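# Find the split bed slat and place it on the table

## Task

Six loose slats sit in a bed frame, and one of them is cracked inside with no visible sign; pressing on slats is allowed to find it. Remove that cracked slat and set it down on the table so it touches no part of the frame and no part of it sticks out past the table edge. The remaining five slats must all be seated in the frame at the end, held there by the frame and not by the robot. Finish with both grippers open and the arms moved away from everything.

## Robot and tools

Robot: two Doosan M1013 six-joint arms, named left_arm and right_arm, each ending in a Robotiq 2F-140 two-finger gripper. The names are labels only and do not match left or right in any picture.

Scene frame: origin on the table top midway between the arms, +x pointing out across the table, +z up, and left_arm sits on the +y side. Arm bases (URDF root) are at left_arm (-0.043, +0.491, 0) m, quat_wxyz (+0.997, 0, 0, -0.072), and right_arm (+0.072, -0.476, 0) m, quat_wxyz (+1.000, 0, 0, -0.025). Every reported gripper pose uses this frame; the printed hand position can be somewhat wrong, worse when an arm is stretched far.

Gripper geometry: fingers extend along the gripper's +z axis and close along its y axis. end_effector_position is the point between the pads when shut. Fingertips stick out about 33 mm past it when closed and about 9 mm when wide open, and closing pushes the tips roughly 24 mm farther out, so keep that clearance above surfaces.

Tool execute_actions. Argument actions is a list holding zero or one item. An empty list just returns the current state with pictures. A motion item is {"rows": [...], "steps": n}: rows holds 1 to 15 rows, steps is 1 to 15 (default 15), each step lasting 1/30 s. Row k drives step k; if rows run out, the last row repeats. A motion needs at least 9 steps. A wait item is {"steps": n} with n up to 300, sending nothing new. Optional pictures: true adds camera images to any result.

Each row is one flat list of 18 numbers covering both arms: first left_arm's 6 joint targets, then its gripper position, force_limit, speed; then the same 9 for right_arm. Joint numbers are absolute target angles in radians in that arm's own joint space (same values as the Joint positions line), order waist, shoulder, elbow, forearm roll, wrist pitch, wrist roll. Ranges: waist, shoulder, forearm roll, wrist pitch, wrist roll -6.283 to 6.283; elbow -2.792 to 2.792. A target more than 0.010 rad beyond a range end, and farther out than the current angle, makes the whole call refused; targets past the real end are clipped there and reported as "joint sent to its limit".

Gripper numbers, each scaled in [-1, 1]: position is an absolute opening, +1 = 140 mm open, about -0.8 = pads touching, -1 = close until blocked. force_limit: roughly 14 N at -1, 60 N at 0, 107 N at +1. speed: about 30 mm/s at -1, 140 at 0, 250 at +1. To leave a gripper unchanged, repeat its previous three numbers; a 0 is a real command. To squeeze harder while gripping, raise force_limit and switch position between -1 and -0.98.

Motion limits: joint targets advance at most 2.09 rad/s (waist, shoulder), 3.14 (elbow), 3.93 (wrist joints), ramping up over 0.3 s, with all joints of an arm timed to arrive together. Targets are kept within a lead of the measured angle (0.456 rad waist/shoulder, 0.683 elbow, 0.854 wrist joints), and scaled back if they would put the gripper over 70 mm from where it is. So big moves take several calls.

Timing: the simulation keeps running while you reply. The last 9 steps of each action run after its result is produced, and arms keep heading to the last target until they settle or a step is HELD.

Result lines: a state line per arm with end_effector_position (m), end_effector_quat_wxyz and velocities; Joint positions and Joint velocities (rad, rad/s) per arm; joint torques; Flange force (outside force on the hand, including held weight, noisy; "no reading" near singular poses); object_status: 0 moving, 1 blocked while opening, 2 blocked while closing (a grip), 3 reached target or pads met (thin items may still be held); position_measured in counts, 3 fully open, 230 pads touching, not linear. HELD marks steps whose row was not fully sent; "joint command not followed" means a clearance check altered joint targets. MOTOR HOT warns of heating; an OVER-TEMPERATURE FAULT brakes the arm.

Faults: if a joint's contact torque reaches its load limit (waist 312, shoulder 312, elbow 147, forearm roll 41.4, wrist pitch 41.4, wrist roll 41.4 N m, held weight included) or an outside force on the arm reaches 144 N, that arm halts for 10 s and yields. Avoid pressing hard, letting the arms collide, dropping or slamming items, and never push anything off the table. Press slats gently to detect the weak one.

Cameras: cam_head_left and cam_head_right (504x504, fixed), cam_left_wrist and cam_right_wrist (616x616 fisheye, on the hands). Calibration is given as K, distortion and T_world_to_cam, with small per-scene errors.

zoom_image: camera (one of the four names) and region [x0, y0, x1, y1] in pixels of that camera's latest image, top-left origin, at most 504 by 504.

read_manual: optional section "licences"; returns licence text only.

finished_scene: scene is the number of the current scene; ends and grades it irreversibly, so call it only after the slat is placed, the others are seated and both arms have released and backed off.

Each tool is called as name([rows], argument=value, ...), one row to a line, values as JSON.

## Session

execute_actions(actions=[])

Scene clock: 0.00 s of 5100.00 s.
left_arm: end_effector_position=(+0.6549, +0.5449, +0.3506) position_measured=3 object_status=3 end_effector_quat_wxyz=(-0.242, +0.657, -0.416, -0.580) end_effector_velocity=(-0.000, -0.000, +0.001) end_effector_angular_velocity=(-0.000, -0.002, -0.000) | right_arm: end_effector_position=(+0.4098, -0.4230, +0.4014) position_measured=3 object_status=3 end_effector_quat_wxyz=(+0.679, +0.680, +0.242, -0.134) end_effector_velocity=(+0.000, -0.000, +0.000) end_effector_angular_velocity=(-0.001, -0.001, +0.001)
Joint positions: left_arm=[-0.13   0.684  1.277  0.911  2.24   2.583] | right_arm=[ 0.9    0.074  2.186 -1.044  2.063  1.875]
Joint velocities: left_arm=[-0.    -0.001 -0.    -0.    -0.    -0.   ] | right_arm=[ 0.    -0.     0.001 -0.001 -0.     0.001]
Joint torques (N m, as the joint torque sensors report them, + toward a larger angle): no reading
Flange force (N, the push that the arm receives, along the gripper's own x y z axes): no reading

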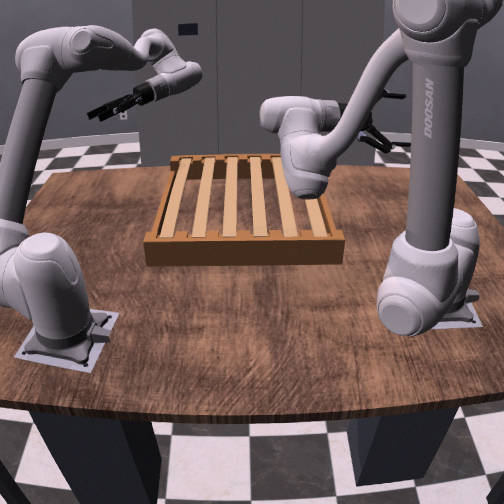

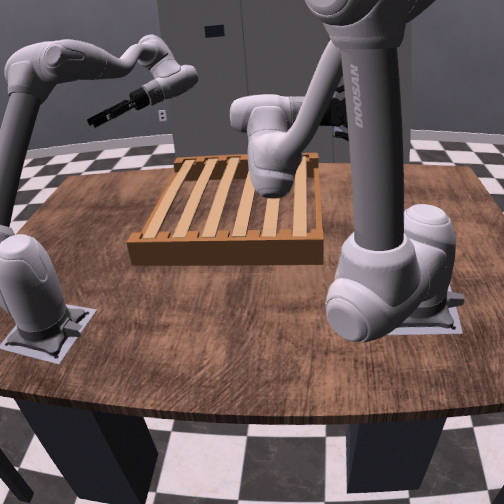

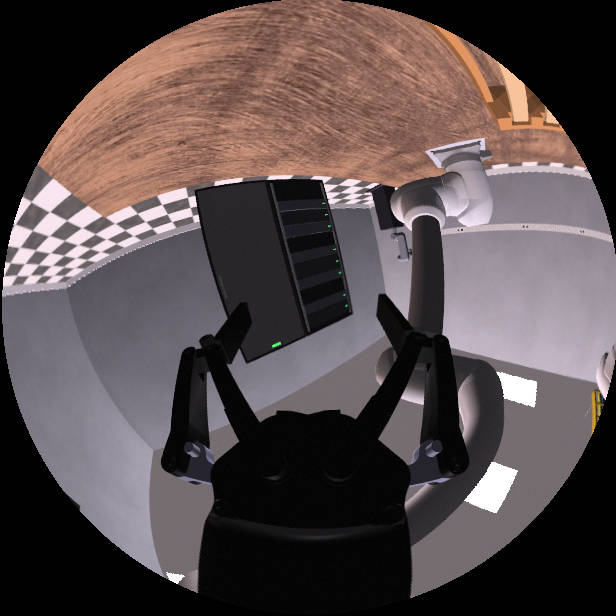

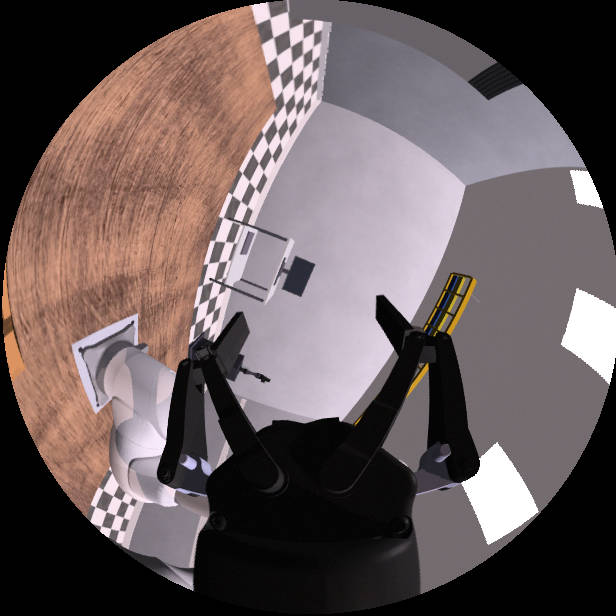

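execute_actions([
  {"rows":[[-0.3,0.3,1.4,0,1.44,1.27,-1,0,0,-0.5,0.074,2.0,-1.044,2.063,1.875,1,0,0]]},
])

execute_actions([
  {"steps":90},
], pictures=true)

zoom_image(camera="cam_head_left", region=[130,130,360,280])

Scene clock: 1.07 s of 5100.00 s.
left_arm: end_effector_position=(+0.6531, +0.5147, +0.3289) position_measured=35 object_status=0 end_effector_quat_wxyz=(-0.246, +0.725, -0.435, -0.474) end_effector_velocity=(-0.018, -0.370, -0.172) end_effector_angular_velocity=(-1.367, -2.051, -0.000) | right_arm: end_effector_position=(+0.4227, -0.4441, +0.4095) position_measured=3 object_status=3 end_effector_quat_wxyz=(+0.666, +0.701, +0.204, -0.152) end_effector_velocity=(+0.148, -0.274, +0.099) end_effector_angular_velocity=(+0.297, -0.313, -1.089)
Joint positions: left_arm=[-0.161  0.614  1.299  0.752  2.093  2.425] | right_arm=[ 0.811  0.074  2.149 -1.044  2.063  1.875]
Joint velocities: left_arm=[-0.294 -0.681  0.193 -1.503 -1.341 -1.518] | right_arm=[-1.09   0.    -0.432 -0.001  0.    -0.   ]
Joint torques (N m, as the joint torque sensors report them, + toward a larger angle): left_arm=[ -0.54 -91.04 -33.71   3.9    1.93  -0.35] | right_arm=[-18.11 -32.72 -35.56  -0.98   1.68   0.04]
Flange force (N, the push that the arm receives, along the gripper's own x y z axes): left_arm=[-8.1 -4.7 -1.9] | right_arm=[-5.9 -2.7 -2.0]
Steps of this call (steps 1 to 26: nothing new was sent; steps 27 to 32: the first 6 steps of this action). Readings (joint positions | what the end effector reports):
27: left_arm=[-0.130 0.684 1.277 0.911 2.240 2.583] | right_arm=[0.900 0.074 2.186 -1.044 2.063 1.875] | left_arm position_measured=3 object_status=0 | right_arm position_measured=3 object_status=3
28: left_arm=[-0.131 0.682 1.278 0.905 2.234 2.578] | right_arm=[0.897 0.074 2.185 -1.044 2.063 1.875] | left_arm position_measured=5 object_status=0 | right_arm position_measured=3 object_status=3
30: left_arm=[-0.142 0.659 1.286 0.853 2.185 2.525] | right_arm=[0.870 0.074 2.173 -1.044 2.063 1.875] | left_arm position_measured=20 object_status=0 | right_arm position_measured=3 object_status=3
32: the state above

Scene clock: 4.07 s of 5100.00 s.
left_arm: end_effector_position=(+0.6385, +0.2055, +0.3403) position_measured=233 object_status=3 end_effector_quat_wxyz=(+0.000, +0.997, -0.071, +0.001) end_effector_velocity=(+0.000, +0.000, -0.000) end_effector_angular_velocity=(+0.000, +0.000, +0.001) | right_arm: end_effector_position=(+0.2366, -0.8334, +0.4479) position_measured=3 object_status=3 end_effector_quat_wxyz=(+0.444, +0.694, -0.313, -0.472) end_effector_velocity=(-0.001, +0.000, -0.000) end_effector_angular_velocity=(+0.001, +0.000, -0.001)
Joint positions: left_arm=[-0.3   0.3   1.4   0.    1.44  1.27] | right_arm=[-0.5    0.074  2.    -1.044  2.063  1.875]
Joint velocities: left_arm=[ 0.     0.    -0.     0.     0.    -0.001] | right_arm=[-0.001 -0.     0.001  0.    -0.    -0.   ]
Joint torques (N m, as the joint torque sensors report them, + toward a larger angle): left_arm=[ -4.82 -71.01 -38.16   3.94   0.27  -0.3 ] | right_arm=[  0.68 -39.25 -33.53   0.27   1.66   0.04]
Flange force (N, the push that the arm receives, along the gripper's own x y z axes): left_arm=[7.2 -5.4 -4.2] | right_arm=[-1.6 0.6 3.3]
Kept back: nothing.
Steps of this call (steps 1 to 9: the last 9 steps of your previous action; steps 10 to 60: the robot went on to your last target; steps 61 to 90: nothing new was sent). Readings (joint positions | what the end effector reports):
1: left_arm=[-0.170 0.593 1.306 0.704 2.050 2.375] | right_arm=[0.773 0.074 2.135 -1.044 2.063 1.875] | left_arm position_measured=43 object_status=0 | right_arm position_measured=3 object_status=3
2: left_arm=[-0.178 0.575 1.312 0.661 2.013 2.330] | right_arm=[0.736 0.074 2.121 -1.044 2.063 1.875] | left_arm position_measured=51 object_status=0 | right_arm position_measured=3 object_status=3
4: left_arm=[-0.192 0.545 1.322 0.587 1.949 2.241] | right_arm=[0.668 0.074 2.100 -1.044 2.063 1.875] | left_arm position_measured=66 object_status=0 | right_arm position_measured=3 object_status=3
8: left_arm=[-0.215 0.492 1.338 0.461 1.840 2.059] | right_arm=[0.539 0.074 2.071 -1.044 2.063 1.875] | left_arm position_measured=96 object_status=0 | right_arm position_measured=3 object_status=3
90: the state above
All arms were judged still, so your last target was given up. Only a new action makes them travel on or press farther. Fingers that are still opening or closing keep moving.
camera_calibration (this result's frames):
cam_left_wrist: T_world_to_cam=[[-0.22496, -0.9742, -0.0181106, 0.353289], [-0.863301, 0.190665, 0.467289, 0.358264], [-0.451779, 0.120756, -0.883919, 0.746393], [0, 0, 0, 1]] pos_world=[0.725971, 0.185734, 0.498736]
cam_right_wrist: T_world_to_cam=[[-0.0480706, -0.302815, 0.951836, -0.669302], [0.0759597, 0.94907, 0.305771, 0.64692], [-0.995951, 0.0869998, -0.0226207, 0.495962], [0, 0, 0, 1]] pos_world=[0.412641, -0.859796, 0.450476]

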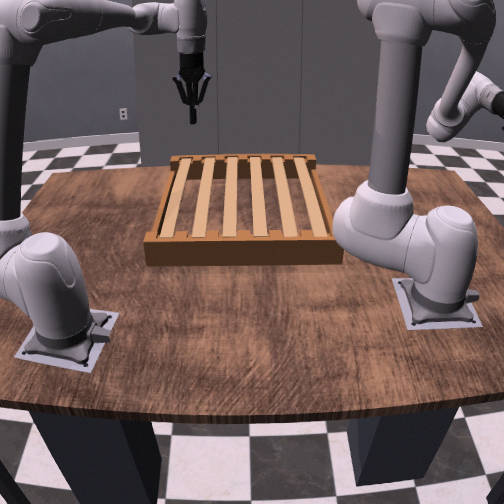

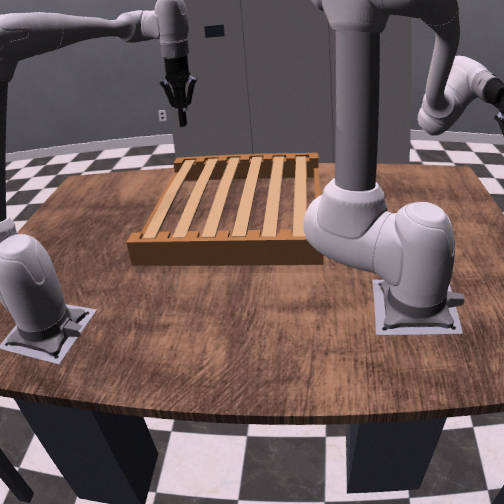

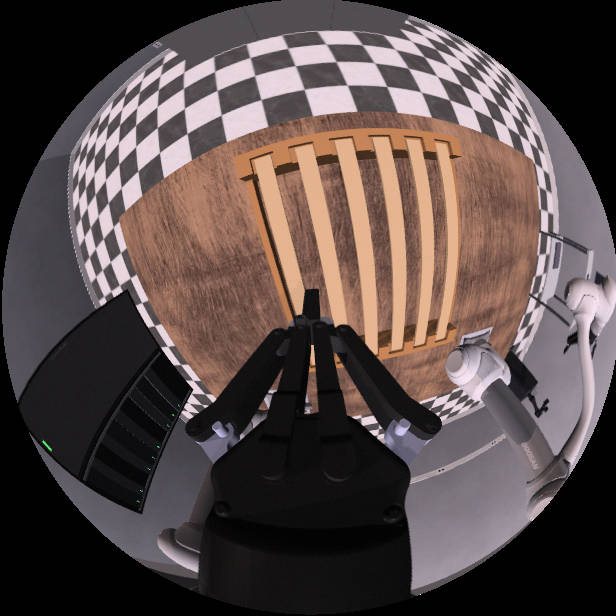

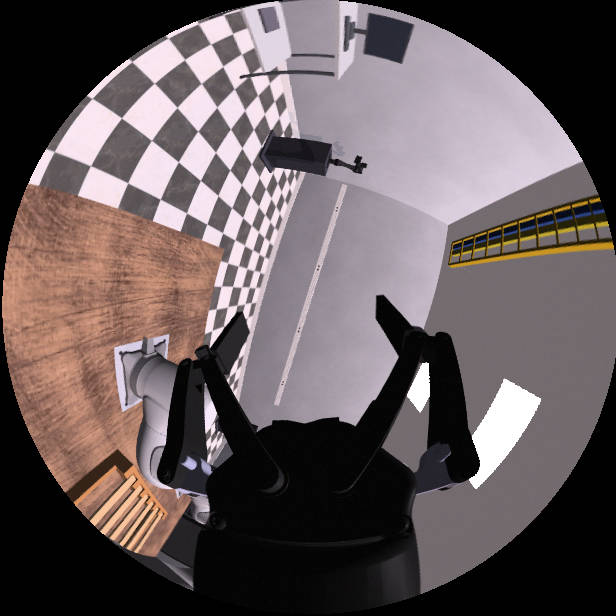

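Region (130, 130, 360, 280) of cam_head_left's 504x504 image, scaled by 2.191, with more detail than that image has; it fills the top 329 rows of this view, and the rest is white.

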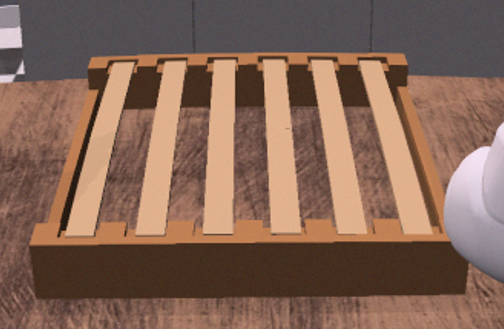

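execute_actions([
  {"rows":[[-0.233,0.3415,1.722,0,1.078,1.19,-1,0,0,-0.5,0.074,2.0,-1.044,2.063,1.875,1,0,0]]},
])

execute_actions([
  {"steps":30},
], pictures=true)

Scene clock: 5.10 s of 5100.00 s.
left_arm: end_effector_position=(+0.6405, +0.2191, +0.2839) position_measured=233 object_status=3 end_effector_quat_wxyz=(+0.000, +0.999, -0.052, +0.001) end_effector_velocity=(-0.001, +0.101, -0.375) end_effector_angular_velocity=(-0.004, -0.008, +0.273) | right_arm: end_effector_position=(+0.2366, -0.8334, +0.4479) position_measured=3 object_status=3 end_effector_quat_wxyz=(+0.444, +0.694, -0.313, -0.472) end_effector_velocity=(-0.000, -0.000, +0.000) end_effector_angular_velocity=(+0.001, -0.001, -0.001)
Joint positions: left_arm=[-0.282  0.311  1.488 -0.     1.342  1.248] | right_arm=[-0.5    0.074  2.    -1.044  2.063  1.875]
Joint velocities: left_arm=[ 0.125  0.072  0.591 -0.    -0.672 -0.148] | right_arm=[-0.001 -0.    -0.001  0.001 -0.    -0.   ]
Joint torques (N m, as the joint torque sensors report them, + toward a larger angle): left_arm=[ -5.56 -83.24 -43.28   4.6    0.45  -0.94] | right_arm=[ -0.7  -40.09 -33.4    0.22   1.51   0.04]
Flange force (N, the push that the arm receives, along the gripper's own x y z axes): left_arm=[8.7 -5.5 -4.3] | right_arm=[-1.8 -0.2 0.0]
Steps of this call (steps 1 to 25: nothing new was sent; steps 26 to 31: the first 6 steps of this action). Readings (joint positions | what the end effector reports):
26: left_arm=[-0.300 0.300 1.400 -0.000 1.440 1.270] | right_arm=[-0.500 0.074 2.000 -1.044 2.063 1.875] | left_arm position_measured=233 object_status=3 | right_arm position_measured=3 object_status=3
27: left_arm=[-0.299 0.300 1.404 -0.000 1.435 1.269] | right_arm=[-0.500 0.074 2.000 -1.044 2.063 1.875] | left_arm position_measured=233 object_status=3 | right_arm position_measured=3 object_status=3
29: left_arm=[-0.291 0.305 1.443 -0.000 1.391 1.259] | right_arm=[-0.500 0.074 2.000 -1.044 2.063 1.875] | left_arm position_measured=233 object_status=3 | right_arm position_measured=3 object_status=3
31: the state above

Scene clock: 6.10 s of 5100.00 s.
left_arm: end_effector_position=(+0.6209, +0.2657, +0.1398) position_measured=233 object_status=3 end_effector_quat_wxyz=(+0.000, +1.000, +0.002, +0.000) end_effector_velocity=(+0.000, -0.000, -0.000) end_effector_angular_velocity=(-0.000, -0.001, +0.000) | right_arm: end_effector_position=(+0.2366, -0.8334, +0.4479) position_measured=3 object_status=3 end_effector_quat_wxyz=(+0.444, +0.694, -0.313, -0.472) end_effector_velocity=(-0.000, +0.000, -0.000) end_effector_angular_velocity=(+0.000, -0.000, -0.001)
Joint positions: left_arm=[-0.233  0.341  1.722  0.     1.078  1.19 ] | right_arm=[-0.5    0.074  2.    -1.044  2.063  1.875]
Joint velocities: left_arm=[-0.     0.    -0.     0.    -0.001 -0.   ] | right_arm=[-0.     0.     0.     0.001 -0.     0.   ]
Joint torques (N m, as the joint torque sensors report them, + toward a larger angle): left_arm=[ -3.3  -70.52 -34.86   3.44   0.16  -0.16] | right_arm=[ -0.73 -39.92 -33.5    0.29   1.5    0.11]
Flange force (N, the push that the arm receives, along the gripper's own x y z axes): left_arm=[4.3 -3.1 -1.8] | right_arm=[-2.2 -0.2 0.4]
Kept back: nothing.
Steps of this call (steps 1 to 9: the last 9 steps of your previous action; steps 10 to 30: the robot went on to your last target). Readings (joint positions | what the end effector reports):
1: left_arm=[-0.278 0.314 1.508 -0.000 1.319 1.243] | right_arm=[-0.500 0.074 2.000 -1.044 2.063 1.875] | left_arm position_measured=233 object_status=3 | right_arm position_measured=3 object_status=3
2: left_arm=[-0.274 0.316 1.528 -0.000 1.296 1.238] | right_arm=[-0.500 0.074 2.000 -1.044 2.063 1.875] | left_arm position_measured=233 object_status=3 | right_arm position_measured=3 object_status=3
4: left_arm=[-0.265 0.322 1.569 -0.000 1.250 1.228] | right_arm=[-0.500 0.074 2.000 -1.044 2.063 1.875] | left_arm position_measured=233 object_status=3 | right_arm position_measured=3 object_status=3
8: left_arm=[-0.248 0.332 1.651 -0.000 1.157 1.208] | right_arm=[-0.500 0.074 2.000 -1.044 2.063 1.875] | left_arm position_measured=233 object_status=3 | right_arm position_measured=3 object_status=3
30: the state above
All arms were judged still, so your last target was given up. Only a new action makes them travel on or press farther. Fingers that are still opening or closing keep moving.
camera_calibration (this result's frames):
cam_left_wrist: T_world_to_cam=[[-0.0798774, -0.996634, -0.0184297, 0.320272], [-0.88125, 0.0619648, 0.468572, 0.470401], [-0.465853, 0.0536694, -0.883233, 0.580401], [0, 0, 0, 1]] pos_world=[0.710505, 0.258896, 0.298115]
cam_right_wrist: T_world_to_cam=[[-0.0480708, -0.302815, 0.951836, -0.669302], [0.0759602, 0.94907, 0.305771, 0.64692], [-0.995951, 0.0870003, -0.0226206, 0.495963], [0, 0, 0, 1]] pos_world=[0.412641, -0.859796, 0.450476]

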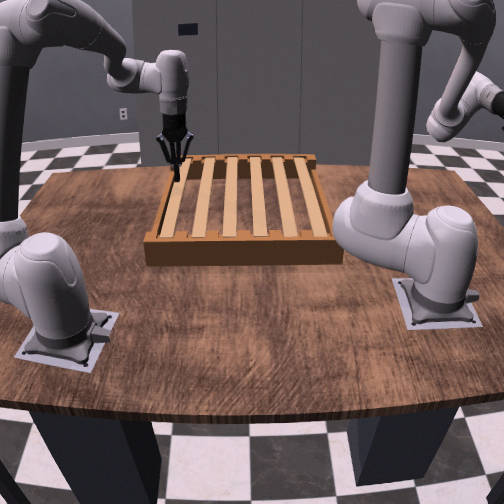

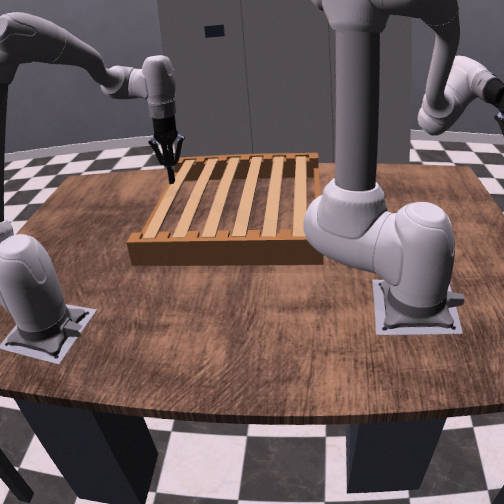

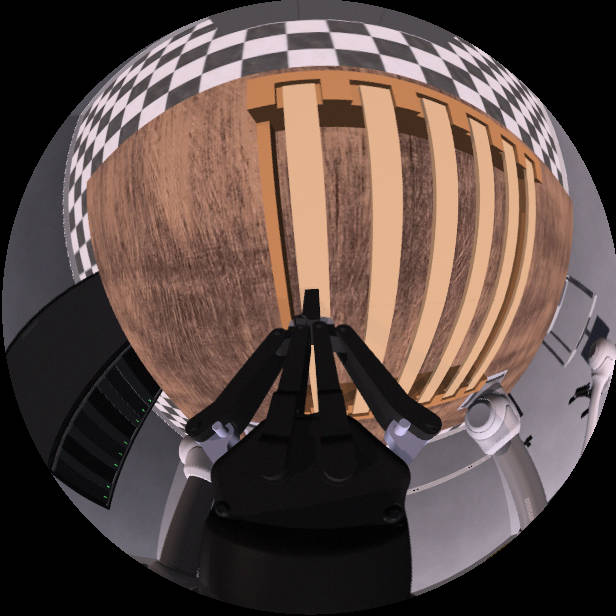

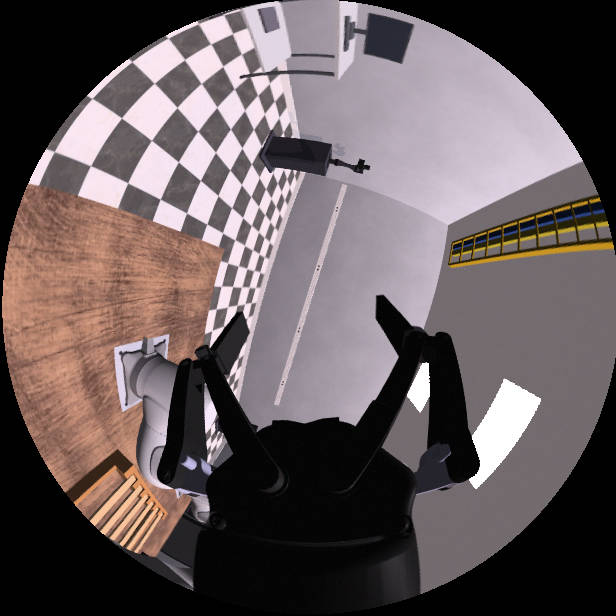

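execute_actions([
  {"rows":[[-0.24,0.3608,1.7453,0,1.0355,1.19,-1,0,0,-0.5,0.074,2.0,-1.044,2.063,1.875,1,0,0]]},
])

execute_actions([
  {"rows":[[-0.24,0.3646,1.75,0,1.027,1.19,-1,0,0,-0.5,0.074,2.0,-1.044,2.063,1.875,1,0,0]]},
])

execute_actions([
  {"steps":12},
])

Scene clock: 6.60 s of 5100.00 s.
left_arm: end_effector_position=(+0.6191, +0.2621, +0.1187) position_measured=233 object_status=3 end_effector_quat_wxyz=(-0.000, +1.000, -0.001, -0.000) end_effector_velocity=(-0.003, -0.012, -0.048) end_effector_angular_velocity=(-0.002, -0.006, -0.017) | right_arm: end_effector_position=(+0.2366, -0.8334, +0.4479) position_measured=3 object_status=3 end_effector_quat_wxyz=(+0.444, +0.694, -0.313, -0.472) end_effector_velocity=(+0.001, -0.000, +0.001) end_effector_angular_velocity=(-0.001, -0.003, +0.000)
Joint positions: left_arm=[-0.239  0.358  1.742  0.     1.042  1.19 ] | right_arm=[-0.5    0.074  2.    -1.044  2.063  1.875]
Joint velocities: left_arm=[-0.017  0.038  0.045  0.    -0.089 -0.   ] | right_arm=[ 0.001  0.    -0.003  0.     0.    -0.   ]
Joint torques (N m, as the joint torque sensors report them, + toward a larger angle): left_arm=[ -2.15 -78.34 -36.36   3.84   0.81  -0.07] | right_arm=[ -0.92 -40.42 -33.67   0.25   1.51   0.15]
Flange force (N, the push that the arm receives, along the gripper's own x y z axes): left_arm=[4.9 -4.5 -3.8] | right_arm=[-1.9 -0.5 -0.5]
Steps of this call (steps 1 to 9: nothing new was sent; steps 10 to 15: the first 6 steps of this action). Readings (joint positions | what the end effector reports):
10: left_arm=[-0.233 0.342 1.722 0.000 1.078 1.190] | right_arm=[-0.500 0.074 2.000 -1.044 2.063 1.875] | left_arm position_measured=233 object_status=3 | right_arm position_measured=3 object_status=3
11: left_arm=[-0.234 0.344 1.725 0.000 1.072 1.190] | right_arm=[-0.500 0.074 2.000 -1.044 2.063 1.875] | left_arm position_measured=233 object_status=3 | right_arm position_measured=3 object_status=3
13: left_arm=[-0.237 0.353 1.736 0.000 1.052 1.190] | right_arm=[-0.500 0.074 2.000 -1.044 2.063 1.875] | left_arm position_measured=233 object_status=3 | right_arm position_measured=3 object_status=3
15: the state above

Scene clock: 7.10 s of 5100.00 s.
left_arm: end_effector_position=(+0.6188, +0.2613, +0.1111) position_measured=233 object_status=3 end_effector_quat_wxyz=(+0.000, +1.000, -0.002, +0.000) end_effector_velocity=(-0.000, +0.001, -0.009) end_effector_angular_velocity=(-0.001, -0.002, +0.001) | right_arm: end_effector_position=(+0.2366, -0.8334, +0.4479) position_measured=3 object_status=3 end_effector_quat_wxyz=(+0.444, +0.694, -0.313, -0.472) end_effector_velocity=(+0.000, +0.000, +0.000) end_effector_angular_velocity=(-0.001, +0.000, +0.001)
Joint positions: left_arm=[-0.24   0.364  1.749 -0.     1.028  1.19 ] | right_arm=[-0.5    0.074  2.    -1.044  2.063  1.875]
Joint velocities: left_arm=[ 0.001  0.006  0.009 -0.    -0.017  0.   ] | right_arm=[ 0.001  0.     0.    -0.     0.     0.001]
Joint torques (N m, as the joint torque sensors report them, + toward a larger angle): left_arm=[ -8.72 -37.55 -12.64   1.37  -1.97  -0.22] | right_arm=[ -0.57 -40.34 -33.68   0.28   1.58   0.08]
Flange force (N, the push that the arm receives, along the gripper's own x y z axes): left_arm=[4.2 -12.3 -52.8] | right_arm=[-1.6 -0.8 0.5]
Steps of this call (steps 1 to 9: the last 9 steps of your previous action; steps 10 to 15: the first 6 steps of this action). Readings (joint positions | what the end effector reports):
10: left_arm=[-0.240 0.361 1.745 0.000 1.036 1.190] | right_arm=[-0.500 0.074 2.000 -1.044 2.063 1.875] | left_arm position_measured=233 object_status=3 | right_arm position_measured=3 object_status=3
11: left_arm=[-0.240 0.361 1.746 0.000 1.034 1.190] | right_arm=[-0.500 0.074 2.000 -1.044 2.063 1.875] | left_arm position_measured=233 object_status=3 | right_arm position_measured=3 object_status=3
13: left_arm=[-0.240 0.363 1.748 -0.000 1.030 1.190] | right_arm=[-0.500 0.074 2.000 -1.044 2.063 1.875] | left_arm position_measured=233 object_status=3 | right_arm position_measured=3 object_status=3
15: the state above

Scene clock: 7.50 s of 5100.00 s.
left_arm: end_effector_position=(+0.6186, +0.2613, +0.1101) position_measured=233 object_status=3 end_effector_quat_wxyz=(+0.000, +1.000, -0.002, +0.000) end_effector_velocity=(-0.000, -0.001, +0.000) end_effector_angular_velocity=(-0.000, -0.001, -0.000) | right_arm: end_effector_position=(+0.2366, -0.8334, +0.4479) position_measured=3 object_status=3 end_effector_quat_wxyz=(+0.444, +0.694, -0.313, -0.472) end_effector_velocity=(+0.000, +0.000, +0.000) end_effector_angular_velocity=(-0.000, +0.001, +0.002)
Joint positions: left_arm=[-0.24   0.365  1.75  -0.     1.027  1.19 ] | right_arm=[-0.5    0.074  2.    -1.044  2.063  1.875]
Joint velocities: left_arm=[-0.001 -0.     0.     0.    -0.    -0.001] | right_arm=[ 0.001 -0.     0.001 -0.001  0.    -0.   ]
Joint torques (N m, as the joint torque sensors report them, + toward a larger angle): left_arm=[ -9.25 -30.79  -7.07   1.31  -0.94  -0.21] | right_arm=[ -1.15 -39.89 -33.51   0.29   1.58  -0.02]
Flange force (N, the push that the arm receives, along the gripper's own x y z axes): left_arm=[5.6 -12.2 -61.4] | right_arm=[-2.8 -0.7 -0.4]
Kept back: nothing.
Steps of this call (steps 1 to 9: the last 9 steps of your previous action; steps 10 to 12: the robot went on to your last target). Readings (joint positions | what the end effector reports):
1: left_arm=[-0.240 0.364 1.749 -0.000 1.028 1.190] | right_arm=[-0.500 0.074 2.000 -1.044 2.063 1.875] | left_arm position_measured=233 object_status=3 | right_arm position_measured=3 object_status=3
2: left_arm=[-0.240 0.364 1.749 -0.000 1.028 1.190] | right_arm=[-0.500 0.074 2.000 -1.044 2.063 1.875] | left_arm position_measured=233 object_status=3 | right_arm position_measured=3 object_status=3
4: left_arm=[-0.240 0.364 1.750 -0.000 1.027 1.190] | right_arm=[-0.500 0.074 2.000 -1.044 2.063 1.875] | left_arm position_measured=233 object_status=3 | right_arm position_measured=3 object_status=3
8: left_arm=[-0.240 0.365 1.750 -0.000 1.027 1.190] | right_arm=[-0.500 0.074 2.000 -1.044 2.063 1.875] | left_arm position_measured=233 object_status=3 | right_arm position_measured=3 object_status=3
12: the state above


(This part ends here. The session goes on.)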